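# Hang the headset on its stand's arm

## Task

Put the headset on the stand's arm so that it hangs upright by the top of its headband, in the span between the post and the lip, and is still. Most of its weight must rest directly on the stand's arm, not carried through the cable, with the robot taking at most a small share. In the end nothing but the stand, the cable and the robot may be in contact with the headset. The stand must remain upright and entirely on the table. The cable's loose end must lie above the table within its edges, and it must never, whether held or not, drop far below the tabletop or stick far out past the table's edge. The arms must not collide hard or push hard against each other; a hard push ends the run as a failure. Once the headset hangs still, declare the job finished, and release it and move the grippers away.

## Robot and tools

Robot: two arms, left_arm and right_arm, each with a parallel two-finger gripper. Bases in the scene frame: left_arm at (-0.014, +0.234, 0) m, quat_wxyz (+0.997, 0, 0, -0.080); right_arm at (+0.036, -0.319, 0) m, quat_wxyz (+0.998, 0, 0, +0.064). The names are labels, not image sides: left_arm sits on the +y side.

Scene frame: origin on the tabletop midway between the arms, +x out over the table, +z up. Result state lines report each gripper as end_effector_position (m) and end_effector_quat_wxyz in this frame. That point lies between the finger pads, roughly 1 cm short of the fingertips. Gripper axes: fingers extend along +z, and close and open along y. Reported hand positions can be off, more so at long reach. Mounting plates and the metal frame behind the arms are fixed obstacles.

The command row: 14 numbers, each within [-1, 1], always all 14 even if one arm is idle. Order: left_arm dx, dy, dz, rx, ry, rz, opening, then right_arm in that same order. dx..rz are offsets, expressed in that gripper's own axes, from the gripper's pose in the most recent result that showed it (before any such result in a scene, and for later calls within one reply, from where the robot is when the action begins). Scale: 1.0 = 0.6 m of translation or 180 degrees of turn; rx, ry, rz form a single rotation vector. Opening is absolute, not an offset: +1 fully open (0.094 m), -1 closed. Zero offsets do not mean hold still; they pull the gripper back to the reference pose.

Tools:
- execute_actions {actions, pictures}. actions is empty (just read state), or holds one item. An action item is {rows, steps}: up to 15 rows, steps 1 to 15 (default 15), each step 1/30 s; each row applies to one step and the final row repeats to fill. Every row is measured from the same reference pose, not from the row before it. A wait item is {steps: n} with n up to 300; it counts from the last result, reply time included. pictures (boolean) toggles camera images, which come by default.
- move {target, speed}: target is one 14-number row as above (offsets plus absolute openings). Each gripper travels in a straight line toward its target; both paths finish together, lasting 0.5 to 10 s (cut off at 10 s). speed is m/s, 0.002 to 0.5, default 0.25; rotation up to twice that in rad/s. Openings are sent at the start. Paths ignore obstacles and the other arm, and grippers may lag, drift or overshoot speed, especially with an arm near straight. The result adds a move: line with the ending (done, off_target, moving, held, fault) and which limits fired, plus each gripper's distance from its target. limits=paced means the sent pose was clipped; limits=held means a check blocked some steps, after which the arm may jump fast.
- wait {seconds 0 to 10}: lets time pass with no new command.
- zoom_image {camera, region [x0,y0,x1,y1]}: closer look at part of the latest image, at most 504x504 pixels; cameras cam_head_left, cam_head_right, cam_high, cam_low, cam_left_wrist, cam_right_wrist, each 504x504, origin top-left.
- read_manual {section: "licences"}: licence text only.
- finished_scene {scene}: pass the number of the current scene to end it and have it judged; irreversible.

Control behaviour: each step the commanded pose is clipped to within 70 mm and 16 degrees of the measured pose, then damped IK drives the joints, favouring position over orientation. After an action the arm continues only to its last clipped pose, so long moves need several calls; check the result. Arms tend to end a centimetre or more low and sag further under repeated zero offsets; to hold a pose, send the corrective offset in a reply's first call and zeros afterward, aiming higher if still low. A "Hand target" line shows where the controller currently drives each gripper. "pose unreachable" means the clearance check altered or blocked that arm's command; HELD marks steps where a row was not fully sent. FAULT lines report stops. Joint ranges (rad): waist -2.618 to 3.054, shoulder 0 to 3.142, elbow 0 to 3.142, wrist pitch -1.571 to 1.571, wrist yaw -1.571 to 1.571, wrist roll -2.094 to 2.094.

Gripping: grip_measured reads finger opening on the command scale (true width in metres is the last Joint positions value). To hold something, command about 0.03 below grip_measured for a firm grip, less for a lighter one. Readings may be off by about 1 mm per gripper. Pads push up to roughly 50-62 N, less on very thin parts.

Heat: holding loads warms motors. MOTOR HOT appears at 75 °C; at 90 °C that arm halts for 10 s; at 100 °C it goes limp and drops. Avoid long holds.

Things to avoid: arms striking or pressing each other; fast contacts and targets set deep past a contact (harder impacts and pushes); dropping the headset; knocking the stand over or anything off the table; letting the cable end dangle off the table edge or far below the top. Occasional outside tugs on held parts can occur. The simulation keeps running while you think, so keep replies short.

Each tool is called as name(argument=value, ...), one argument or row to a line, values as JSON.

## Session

execute_actions(
  actions=[],
)

Scene clock: 0.00 s of 4500.00 s.
left_arm: end_effector_position=(+0.2681, +0.0350, +0.2226) grip_measured=+1.000 end_effector_quat_wxyz=(+0.528, +0.443, +0.590, -0.419) | right_arm: end_effector_position=(+0.4743, -0.5342, +0.3762) grip_measured=+1.000 end_effector_quat_wxyz=(+0.127, +0.817, +0.318, +0.463)
Joint positions: left_arm=[0.042 1.291 0.57  0.478 1.187 0.2   0.094] | right_arm=[-0.804  1.953  2.378 -1.158 -0.635  2.013  0.094]
Joint velocities: left_arm=[-0.002  0.002 -0.007 -0.007  0.007 -0.066  0.   ] | right_arm=[-0.007  0.002 -0.012  0.022  0.022  0.022  0.   ]
Motor temperatures (°C, as the motors report them): left_arm=[26 34 31 30 26 28] | right_arm=[26 30 28 29 28 26]
Hand target (left_arm): +0.268, +0.035, +0.232; +0.539, +0.452, +0.578, -0.414
Hand target (right_arm): +0.472, -0.532, +0.379; +0.127, +0.816, +0.320, +0.464

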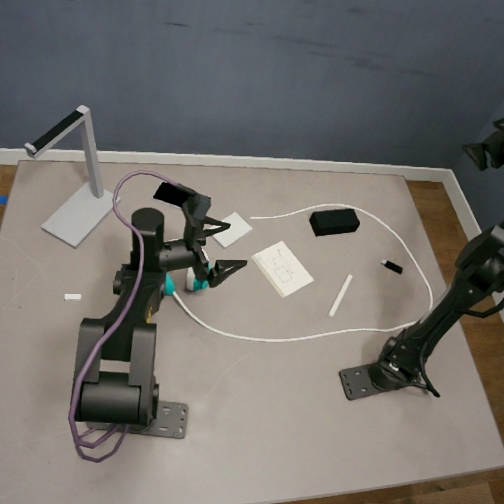

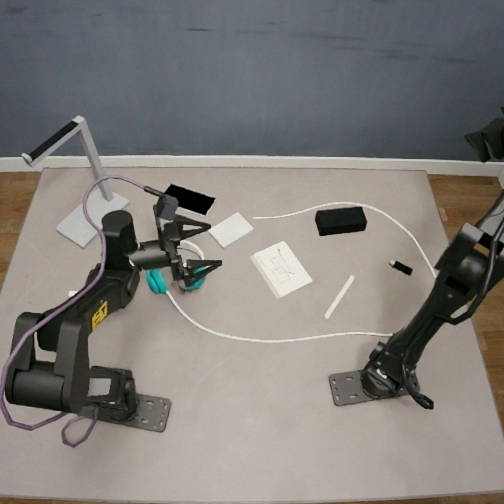

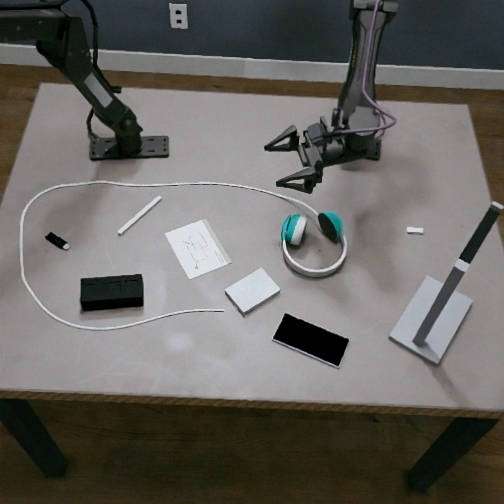

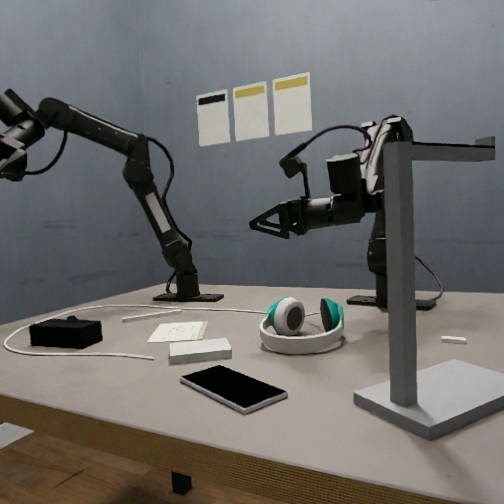

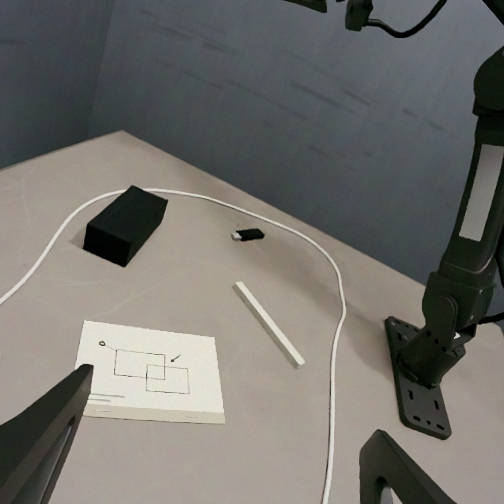

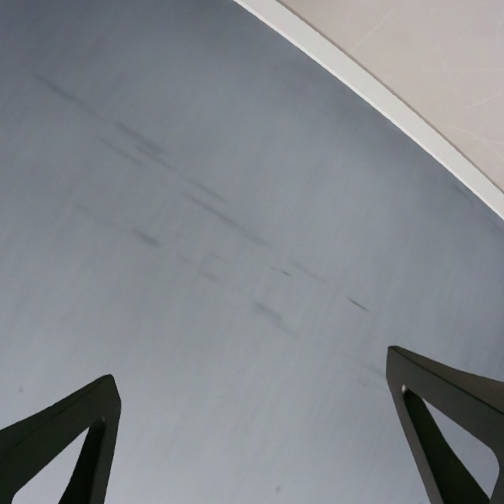

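move(
  target=[0.12,0.2,-0.082,-0.48,0.268,-0.518,1,0,0,0,0,0,0,1],
  speed=0.35,
)

Scene clock: 18.97 s of 4500.00 s.
left_arm: end_effector_position=(+0.3590, +0.1140, +0.1391) grip_measured=+1.000 end_effector_quat_wxyz=(-0.028, -0.373, +0.928, +0.000) | right_arm: end_effector_position=(+0.4743, -0.5342, +0.3762) grip_measured=+1.000 end_effector_quat_wxyz=(+0.127, +0.817, +0.318, +0.463)
Joint positions: left_arm=[-0.138  2.105  2.029 -1.54   0.035 -1.06   0.094] | right_arm=[-0.804  1.953  2.378 -1.158 -0.635  2.013  0.094]
Joint velocities: left_arm=[ 0.012  0.007  0.002 -0.051  0.051 -0.007  0.   ] | right_arm=[-0.012 -0.017  0.002 -0.007  0.022 -0.051  0.   ]
Motor temperatures (°C, as the motors report them): left_arm=[26 36 33 32 26 28] | right_arm=[26 35 30 30 28 26]
Hand target (left_arm): +0.365, +0.119, +0.150; -0.010, -0.378, +0.926, -0.000
Hand target (right_arm): +0.474, -0.534, +0.376; +0.127, +0.817, +0.318, +0.463
Off the commanded pose (left_arm): 0.017 m, 3 deg.
Off the commanded pose (right_arm): 0.000 m, 0 deg.
After step 90, 11.83 s passed at rest.
move: off_target (left_arm)

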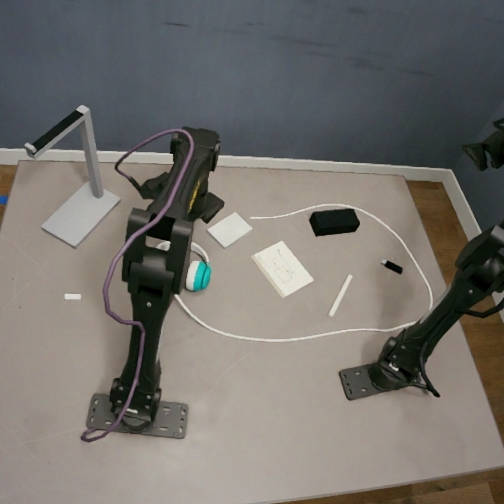

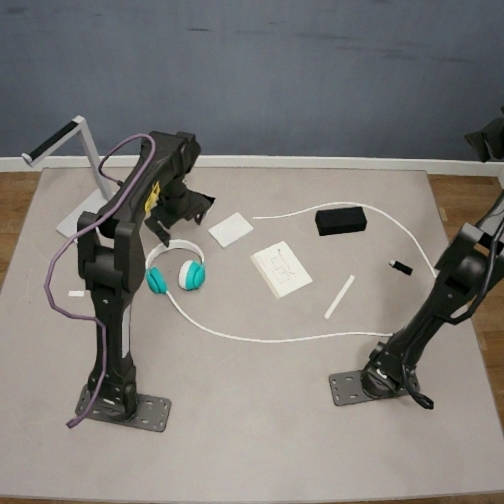

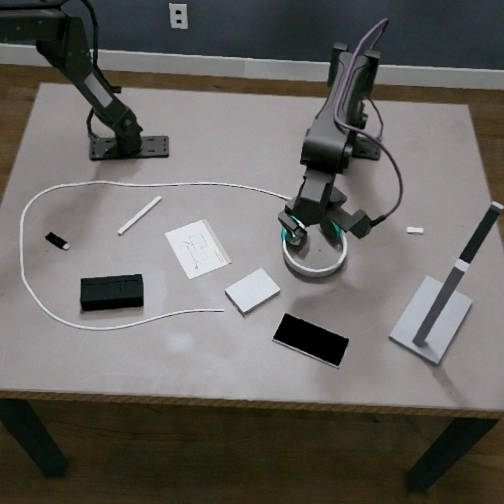

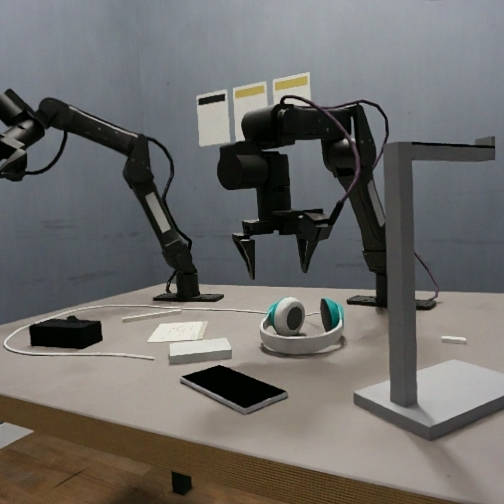

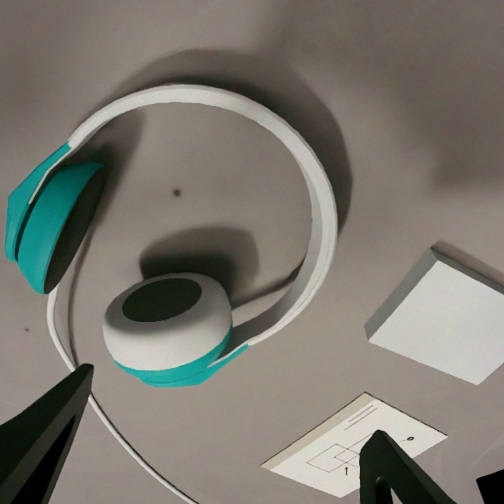

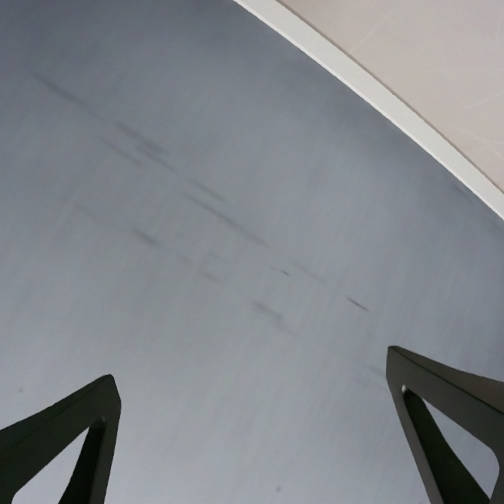

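move(
  target=[-0.075,-0.07,0.1,0,-0.02,0,1,0,0,0,0,0,0,1],
)

Scene clock: 23.17 s of 4500.00 s.
left_arm: end_effector_position=(+0.4044, +0.1112, +0.0583) grip_measured=+1.000 end_effector_quat_wxyz=(-0.031, -0.372, +0.927, +0.022) | right_arm: end_effector_position=(+0.4743, -0.5342, +0.3762) grip_measured=+1.000 end_effector_quat_wxyz=(+0.127, +0.817, +0.318, +0.463)
Joint positions: left_arm=[-0.126  2.339  2.089 -1.398  0.004 -1.048  0.094] | right_arm=[-0.804  1.953  2.378 -1.158 -0.635  2.013  0.094]
Joint velocities: left_arm=[ 0.017 -0.002  0.007  0.051  0.007 -0.007  0.   ] | right_arm=[-0.017 -0.022 -0.007 -0.051 -0.007  0.051  0.   ]
Motor temperatures (°C, as the motors report them): left_arm=[26 37 34 31 26 28] | right_arm=[26 36 31 31 28 26]
Hand target (left_arm): +0.417, +0.115, +0.076; +0.001, -0.373, +0.928, +0.012
Hand target (right_arm): +0.474, -0.534, +0.376; +0.127, +0.817, +0.318, +0.463
Off the commanded pose (left_arm): 0.022 m, 4 deg.
Off the commanded pose (right_arm): 0.000 m, 0 deg.
After step 90, 0.23 s passed at rest.
move: off_target (left_arm)

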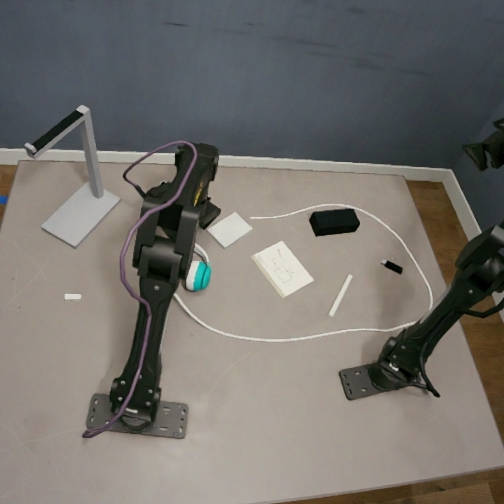

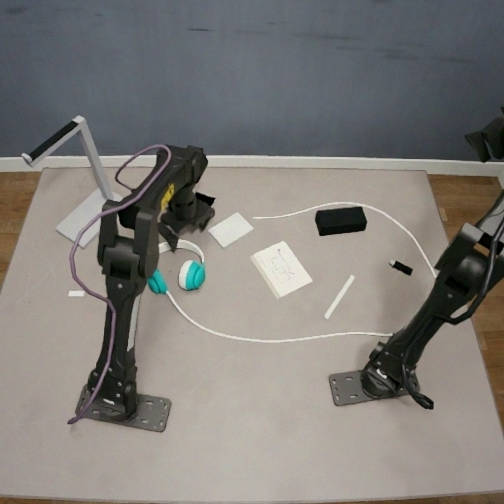

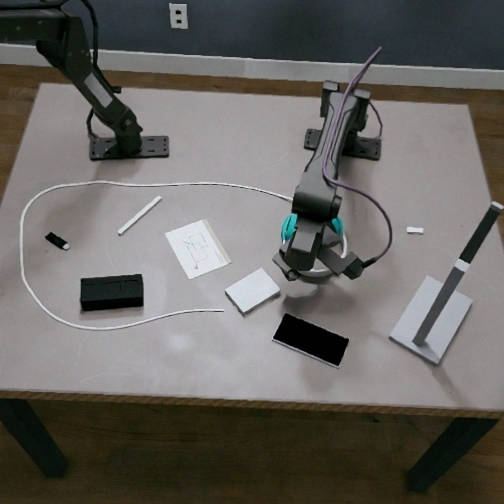

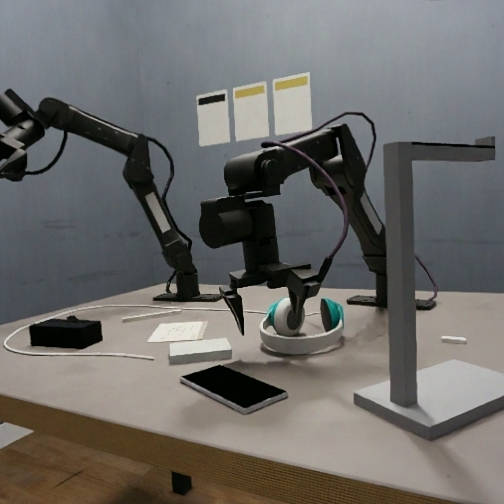

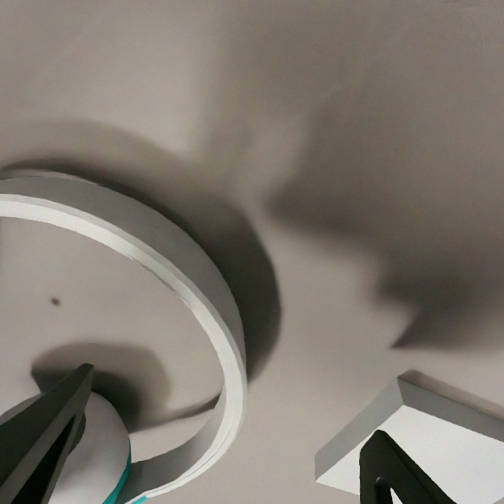

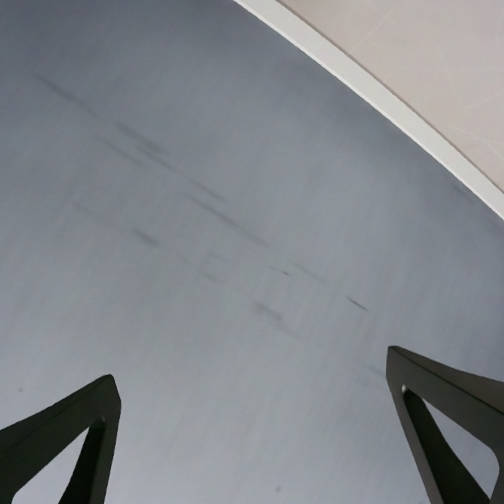

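move(
  target=[-0.03,-0.012,0.035,0.01,-0.02,0,0.2,0,0,0,0,0,0,1],
  speed=0.05,
)

move(
  target=[-0.01,0,-0.015,0,0,0,-1,0,0,0,0,0,0,1],
  speed=0.02,
)

Scene clock: 31.57 s of 4500.00 s.
left_arm: end_effector_position=(+0.4174, +0.1121, +0.0356) grip_measured=+0.202 end_effector_quat_wxyz=(-0.009, -0.371, +0.929, +0.014) | right_arm: end_effector_position=(+0.4743, -0.5342, +0.3762) grip_measured=+1.000 end_effector_quat_wxyz=(+0.127, +0.817, +0.318, +0.463)
Joint positions: left_arm=[-0.122  2.348  2.016 -1.27  -0.011 -1.041  0.056] | right_arm=[-0.804  1.953  2.378 -1.158 -0.635  2.013  0.094]
Joint velocities: left_arm=[-0.022  0.002 -0.002 -0.125  0.037  0.051 -0.   ] | right_arm=[-0.022 -0.007 -0.007  0.022 -0.095  0.037  0.   ]
Motor temperatures (°C, as the motors report them): left_arm=[26 42 34 31 26 28] | right_arm=[26 37 31 31 28 26]
Hand target (left_arm): +0.421, +0.119, +0.036; +0.003, -0.371, +0.928, +0.020
Hand target (right_arm): +0.474, -0.534, +0.376; +0.127, +0.817, +0.318, +0.463
Off the commanded pose (left_arm): 0.008 m, 2 deg.
Off the commanded pose (right_arm): 0.000 m, 0 deg.
After step 90, 4.30 s passed at rest.
move: done

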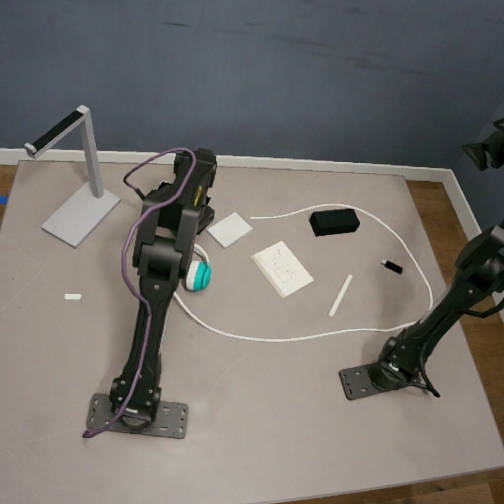

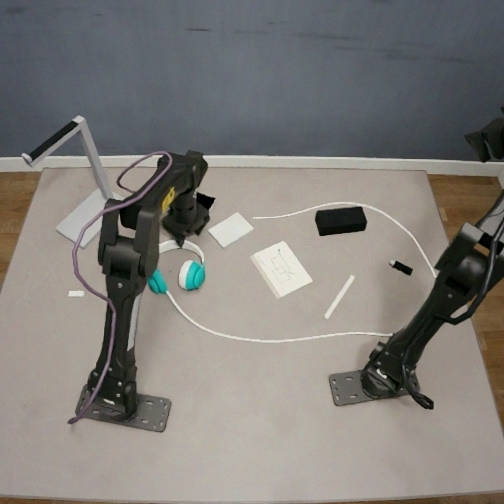

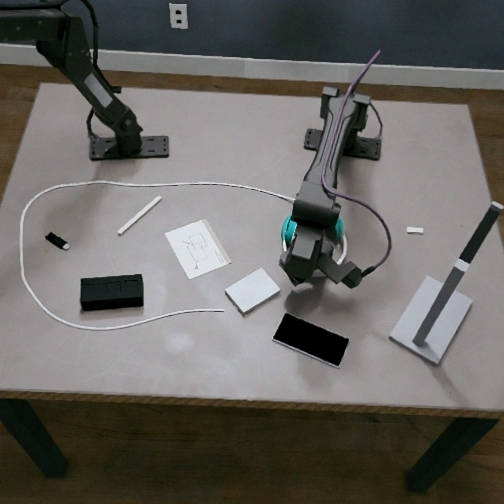

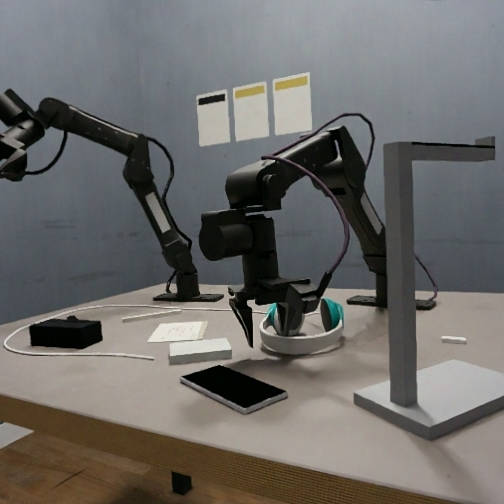

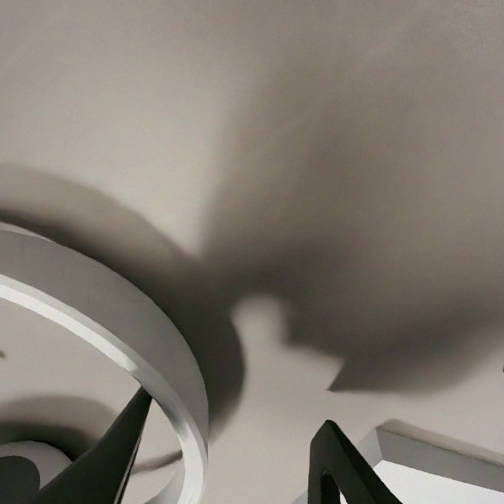

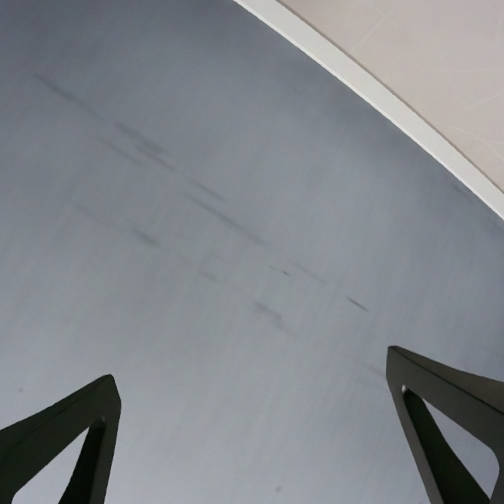

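Scene clock: 32.33 s of 4500.00 s.
left_arm: end_effector_position=(+0.4124, +0.1161, +0.0369) grip_measured=-0.842 end_effector_quat_wxyz=(-0.019, -0.369, +0.929, +0.027) | right_arm: end_effector_position=(+0.4743, -0.5342, +0.3762) grip_measured=+1.000 end_effector_quat_wxyz=(+0.127, +0.817, +0.318, +0.463)
Joint positions: left_arm=[-0.12   2.358  2.037 -1.313 -0.019 -1.035  0.007] | right_arm=[-0.804  1.953  2.378 -1.158 -0.635  2.013  0.094]
Joint velocities: left_arm=[ 0.012  0.007 -0.002 -0.066  0.066 -0.022 -0.001] | right_arm=[-0.022  0.007 -0.002  0.022 -0.007  0.037  0.   ]
Motor temperatures (°C, as the motors report them): left_arm=[26 42 34 31 26 28] | right_arm=[26 37 31 31 28 26]
Hand target (left_arm): +0.422, +0.116, +0.045; -0.008, -0.371, +0.929, +0.014
Hand target (right_arm): +0.474, -0.534, +0.376; +0.127, +0.817, +0.318, +0.463
Off the commanded pose (left_arm): 0.012 m, 2 deg.
Off the commanded pose (right_arm): 0.000 m, 0 deg.
move: off_target (left_arm)

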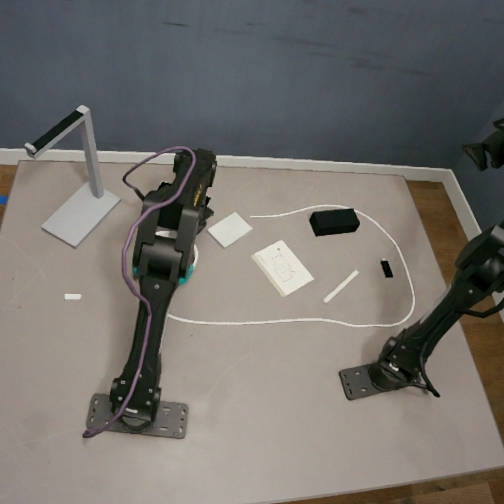

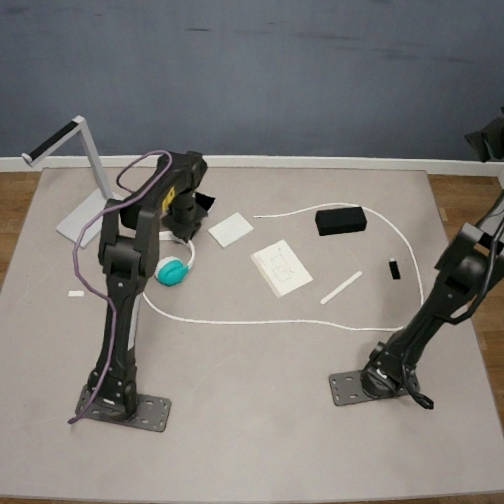

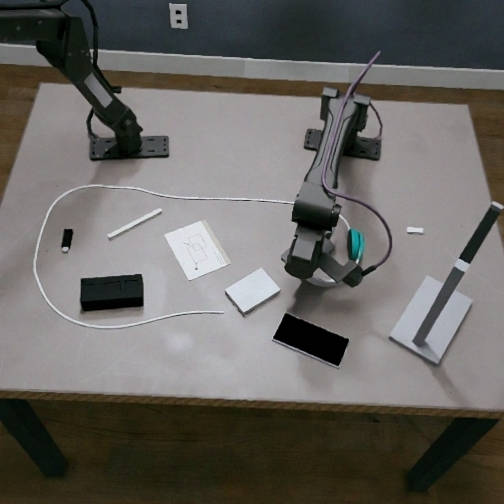

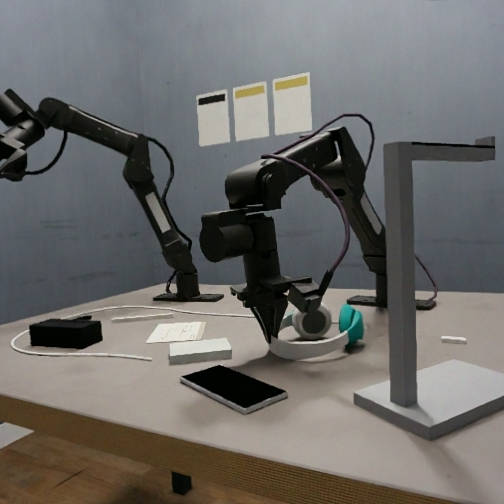

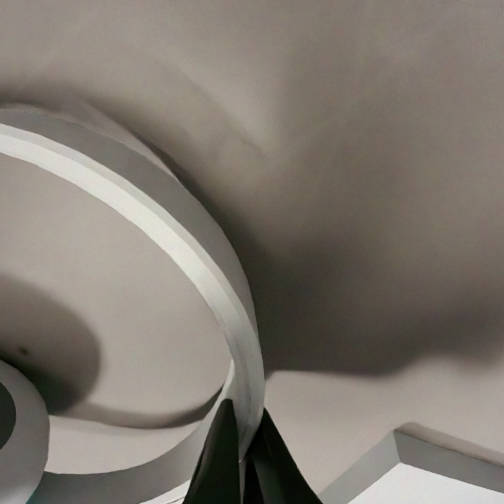

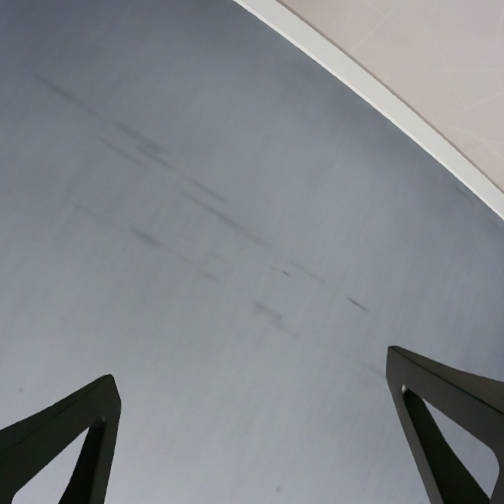

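move(
  target=[0,0,0,0,0,0,-0.3,0,0,0,0,0,0,1],
)

move(
  target=[0,0,0.025,0.015,-0.015,0,-0.3,0,0,0,0,0,0,1],
  speed=0.03,
)

move(
  target=[0,0,0,0,0,0,-1,0,0,0,0,0,0,1],
)

move(
  target=[0.05,0.1,-0.3,0,0,0,-1,0,0,0,0,0,0,1],
  speed=0.15,
)

Scene clock: 40.67 s of 4500.00 s.
left_arm: end_effector_position=(+0.4117, +0.1161, +0.0341) grip_measured=-0.302 end_effector_quat_wxyz=(-0.022, -0.369, +0.929, +0.029) | right_arm: end_effector_position=(+0.4743, -0.5342, +0.3762) grip_measured=+1.000 end_effector_quat_wxyz=(+0.127, +0.817, +0.318, +0.463)
Joint positions: left_arm=[-0.12   2.364  2.037 -1.314 -0.019 -1.035  0.033] | right_arm=[-0.804  1.953  2.378 -1.158 -0.635  2.013  0.094]
Joint velocities: left_arm=[-0.002 -0.002  0.012 -0.037 -0.007  0.051  0.   ] | right_arm=[-0.007 -0.002  0.007 -0.051  0.022 -0.066  0.   ]
Motor temperatures (°C, as the motors report them): left_arm=[26 44 34 30 26 28] | right_arm=[26 37 31 31 28 26]
Hand target (left_arm): +0.412, +0.116, +0.037; -0.019, -0.369, +0.929, +0.027
Hand target (right_arm): +0.474, -0.534, +0.376; +0.127, +0.817, +0.318, +0.463
Off the commanded pose (left_arm): 0.003 m, 0 deg.
Off the commanded pose (right_arm): 0.000 m, 0 deg.
After step 90, 4.63 s passed at rest.
move: done

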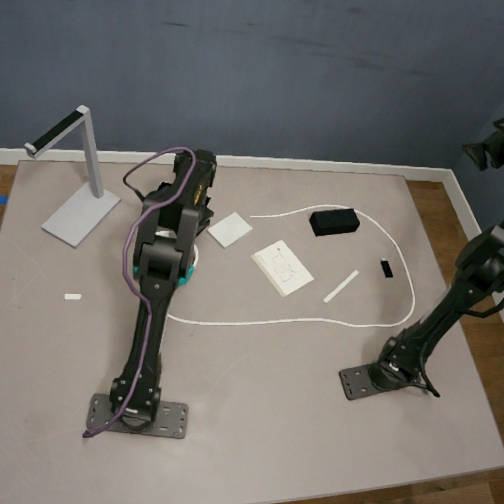

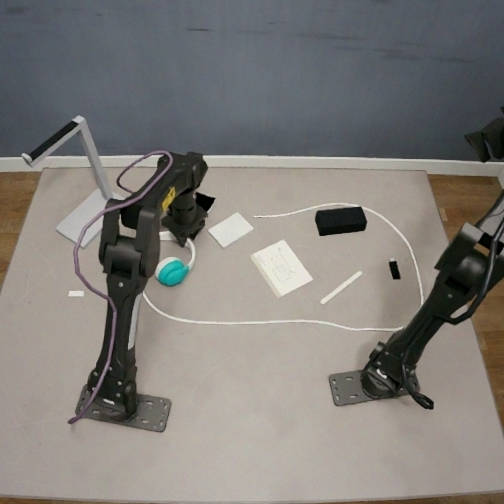

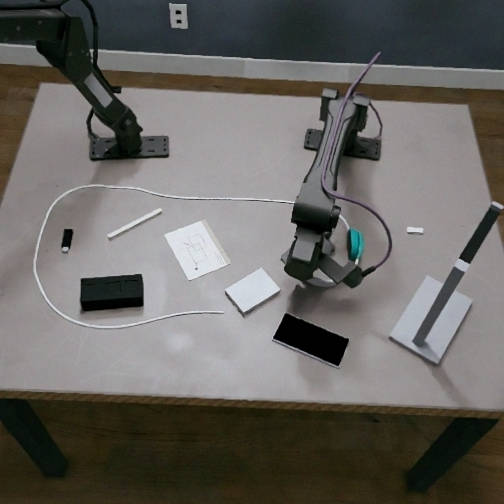

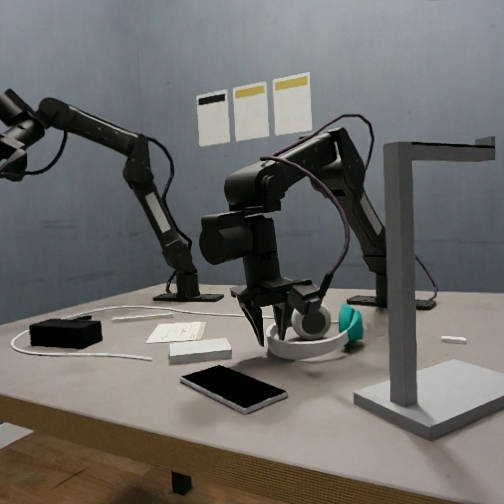

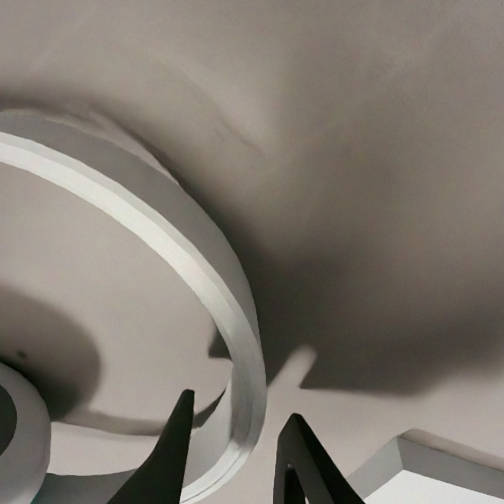

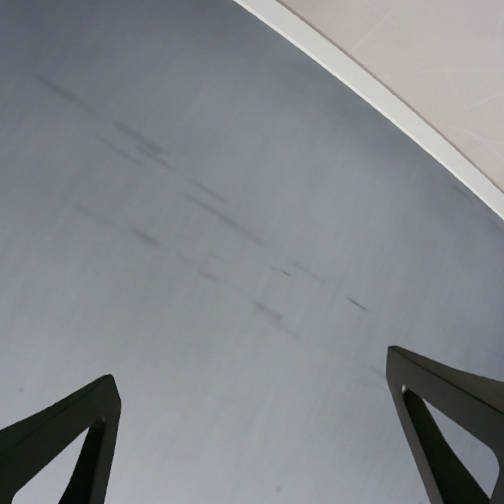

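Scene clock: 42.00 s of 4500.00 s.
left_arm: end_effector_position=(+0.4081, +0.1172, +0.0174) grip_measured=-0.302 end_effector_quat_wxyz=(-0.007, -0.369, +0.929, +0.017) | right_arm: end_effector_position=(+0.4743, -0.5342, +0.3762) grip_measured=+1.000 end_effector_quat_wxyz=(+0.127, +0.817, +0.318, +0.463)
Joint positions: left_arm=[-0.12   2.314  1.884 -1.174 -0.019 -1.035  0.033] | right_arm=[-0.804  1.953  2.378 -1.158 -0.635  2.013  0.094]
Joint velocities: left_arm=[ 0.007 -0.002 -0.007  0.007 -0.022 -0.007  0.001] | right_arm=[-0.012 -0.002  0.017 -0.051 -0.007 -0.022  0.   ]
Motor temperatures (°C, as the motors report them): left_arm=[26 45 34 30 26 28] | right_arm=[26 37 31 32 28 26]
Hand target (left_arm): +0.411, +0.117, +0.019; +0.008, -0.368, +0.930, +0.016
Hand target (right_arm): +0.474, -0.534, +0.376; +0.127, +0.817, +0.318, +0.463
Off the commanded pose (left_arm): 0.003 m, 2 deg.
Off the commanded pose (right_arm): 0.000 m, 0 deg.
move: done

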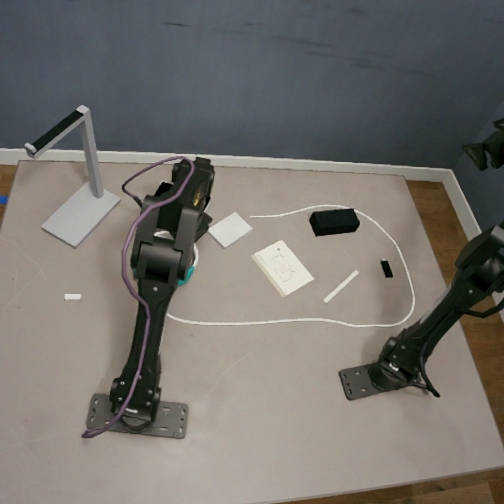

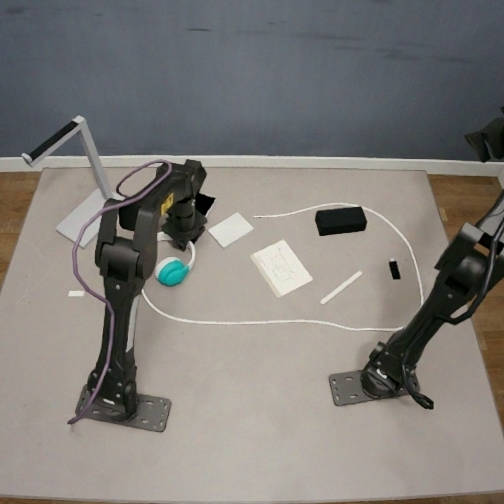

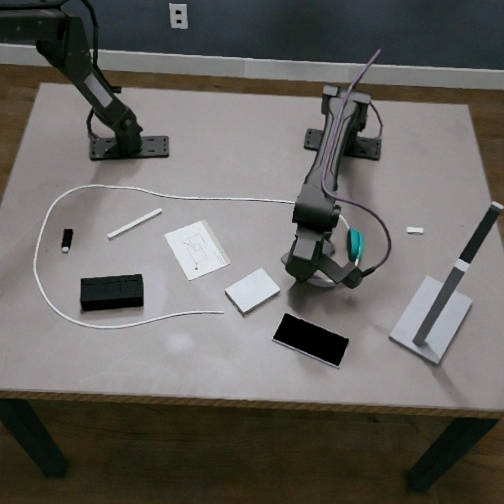

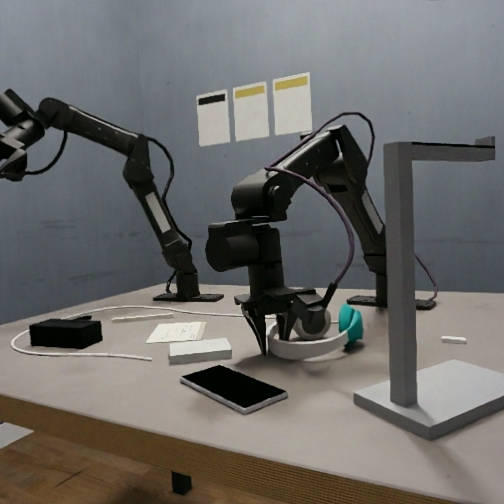

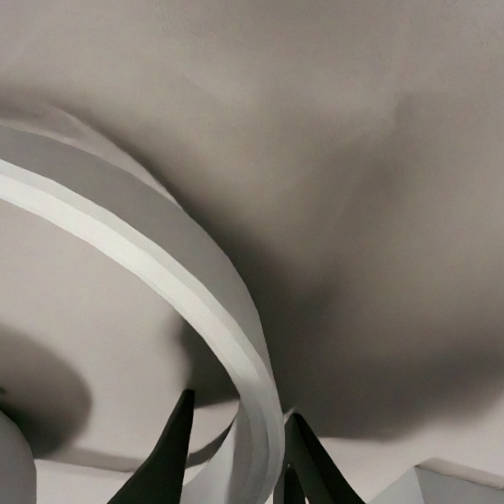

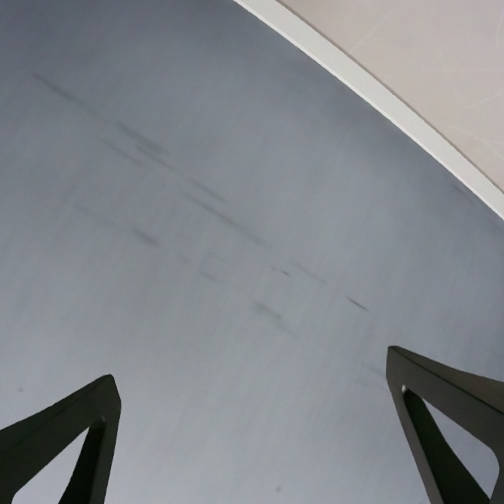

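Scene clock: 42.50 s of 4500.00 s.
left_arm: end_effector_position=(+0.4063, +0.1187, +0.0176) grip_measured=-0.832 end_effector_quat_wxyz=(-0.009, -0.368, +0.930, +0.022) | right_arm: end_effector_position=(+0.4743, -0.5342, +0.3762) grip_measured=+1.000 end_effector_quat_wxyz=(+0.127, +0.817, +0.318, +0.463)
Joint positions: left_arm=[-0.12   2.313  1.884 -1.182 -0.024 -1.033  0.008] | right_arm=[-0.804  1.953  2.378 -1.158 -0.635  2.013  0.094]
Joint velocities: left_arm=[ 0.007  0.002 -0.007  0.022 -0.037 -0.037 -0.001] | right_arm=[ 0.007 -0.017 -0.007 -0.007  0.095  0.037  0.   ]
Motor temperatures (°C, as the motors report them): left_arm=[26 45 34 30 26 28] | right_arm=[26 37 31 32 28 26]
Hand target (left_arm): +0.408, +0.117, +0.017; -0.007, -0.369, +0.929, +0.017
Hand target (right_arm): +0.474, -0.534, +0.376; +0.127, +0.817, +0.318, +0.463
Off the commanded pose (left_arm): 0.002 m, 1 deg.
Off the commanded pose (right_arm): 0.000 m, 0 deg.
move: done

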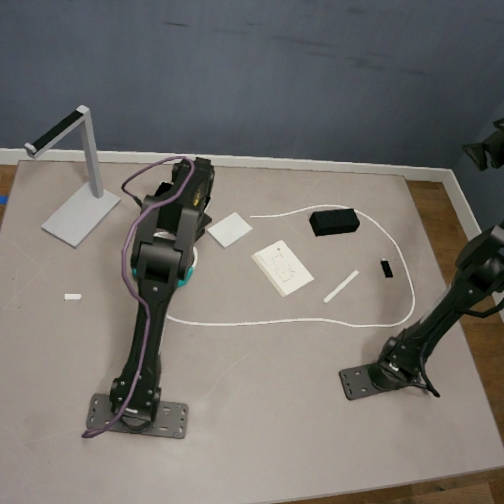

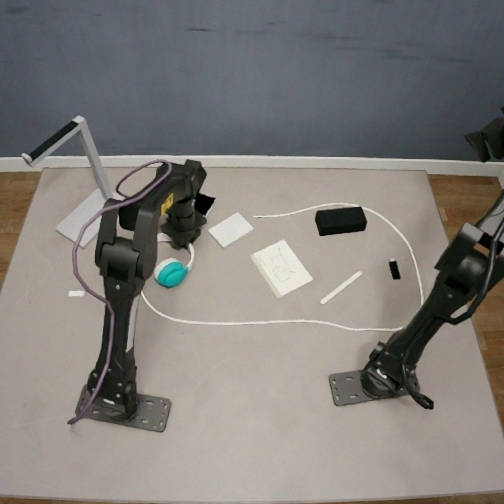

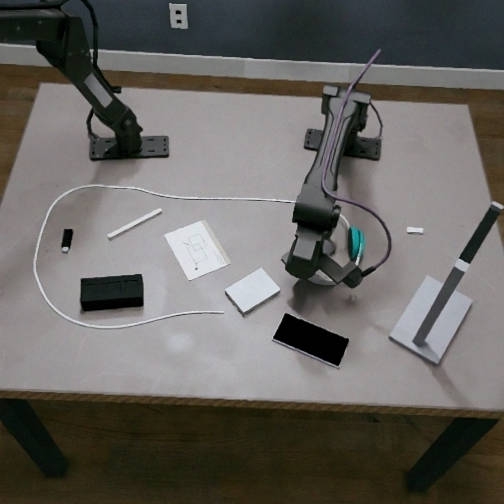

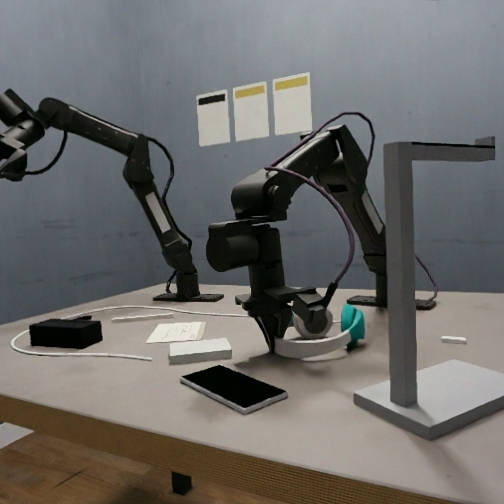

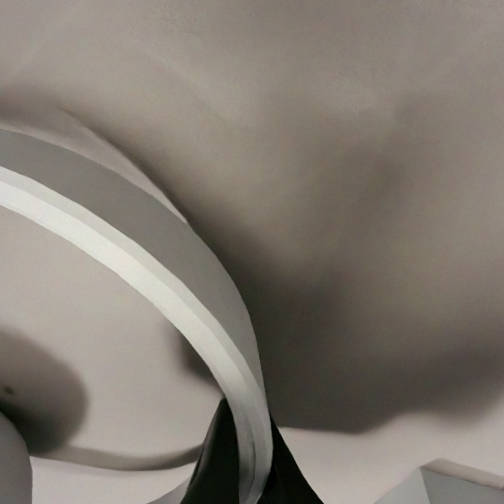

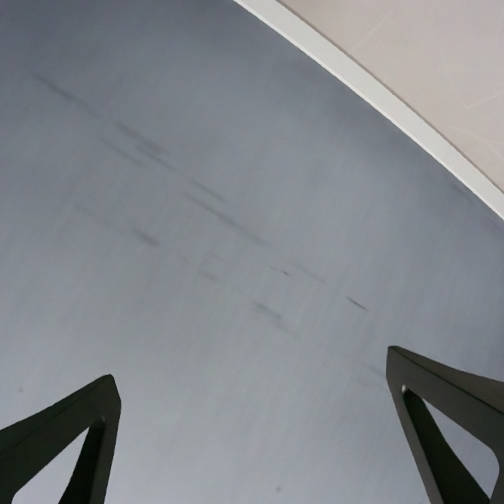

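Scene clock: 44.20 s of 4500.00 s.
left_arm: end_effector_position=(+0.3501, +0.1332, +0.1908) grip_measured=-0.832 end_effector_quat_wxyz=(+0.032, -0.367, +0.929, -0.015) | right_arm: end_effector_position=(+0.4743, -0.5342, +0.3762) grip_measured=+1.000 end_effector_quat_wxyz=(+0.127, +0.817, +0.318, +0.463)
Joint positions: left_arm=[-0.12   1.961  2.026 -1.566 -0.015 -1.031  0.008] | right_arm=[-0.804  1.953  2.378 -1.158 -0.635  2.013  0.094]
Joint velocities: left_arm=[-0.012 -0.012  0.007 -0.007 -0.066 -0.022 -0.   ] | right_arm=[-0.032 -0.002 -0.002  0.007  0.007  0.022  0.   ]
Motor temperatures (°C, as the motors report them): left_arm=[26 45 34 30 26 28] | right_arm=[26 37 31 32 28 26]
Hand target (left_arm): +0.347, +0.134, +0.200; +0.040, -0.367, +0.929, -0.016
Hand target (right_arm): +0.474, -0.534, +0.376; +0.127, +0.817, +0.318, +0.463
Off the commanded pose (left_arm): 0.010 m, 6 deg.
Off the commanded pose (right_arm): 0.000 m, 0 deg.
joint sent to its limit (left arm) — the command would take joint 4 (wrist pitch) past its lower limit, so that joint was sent only as far as its limit.
move: off_target (left_arm)

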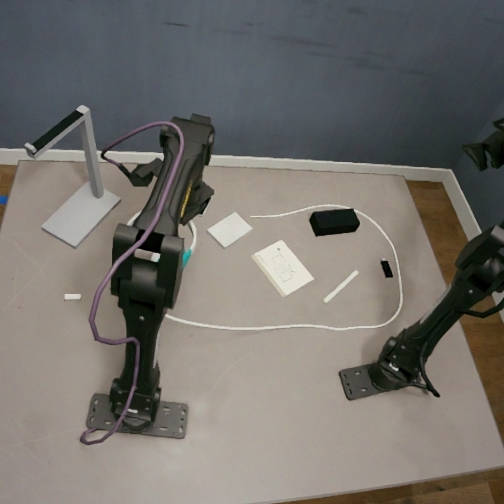

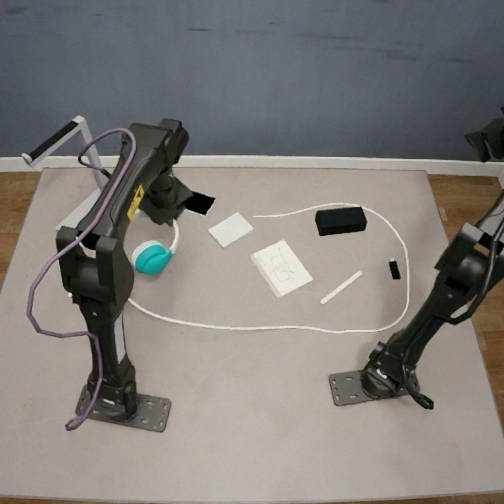

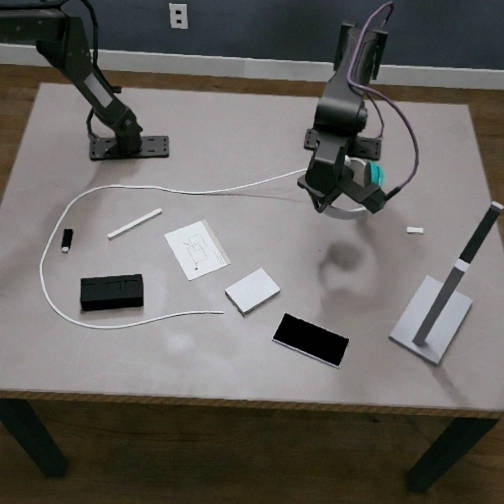

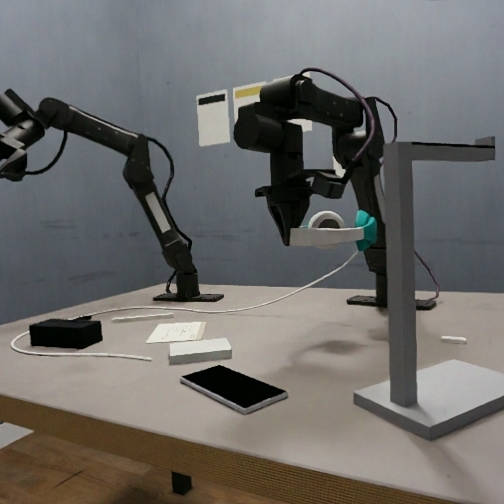

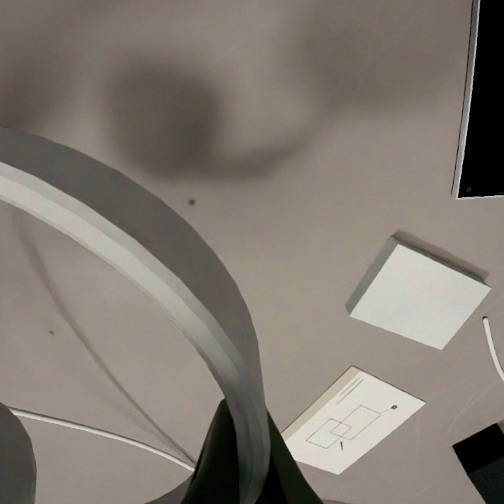

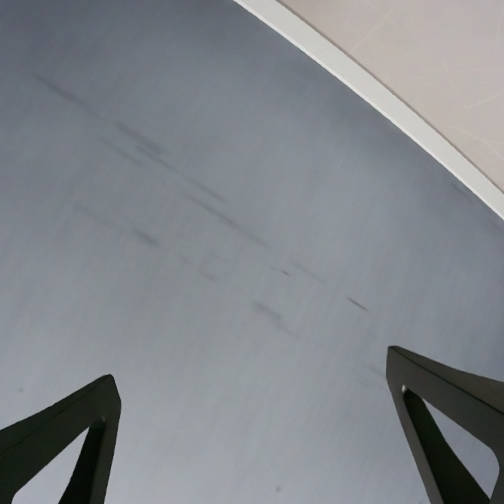

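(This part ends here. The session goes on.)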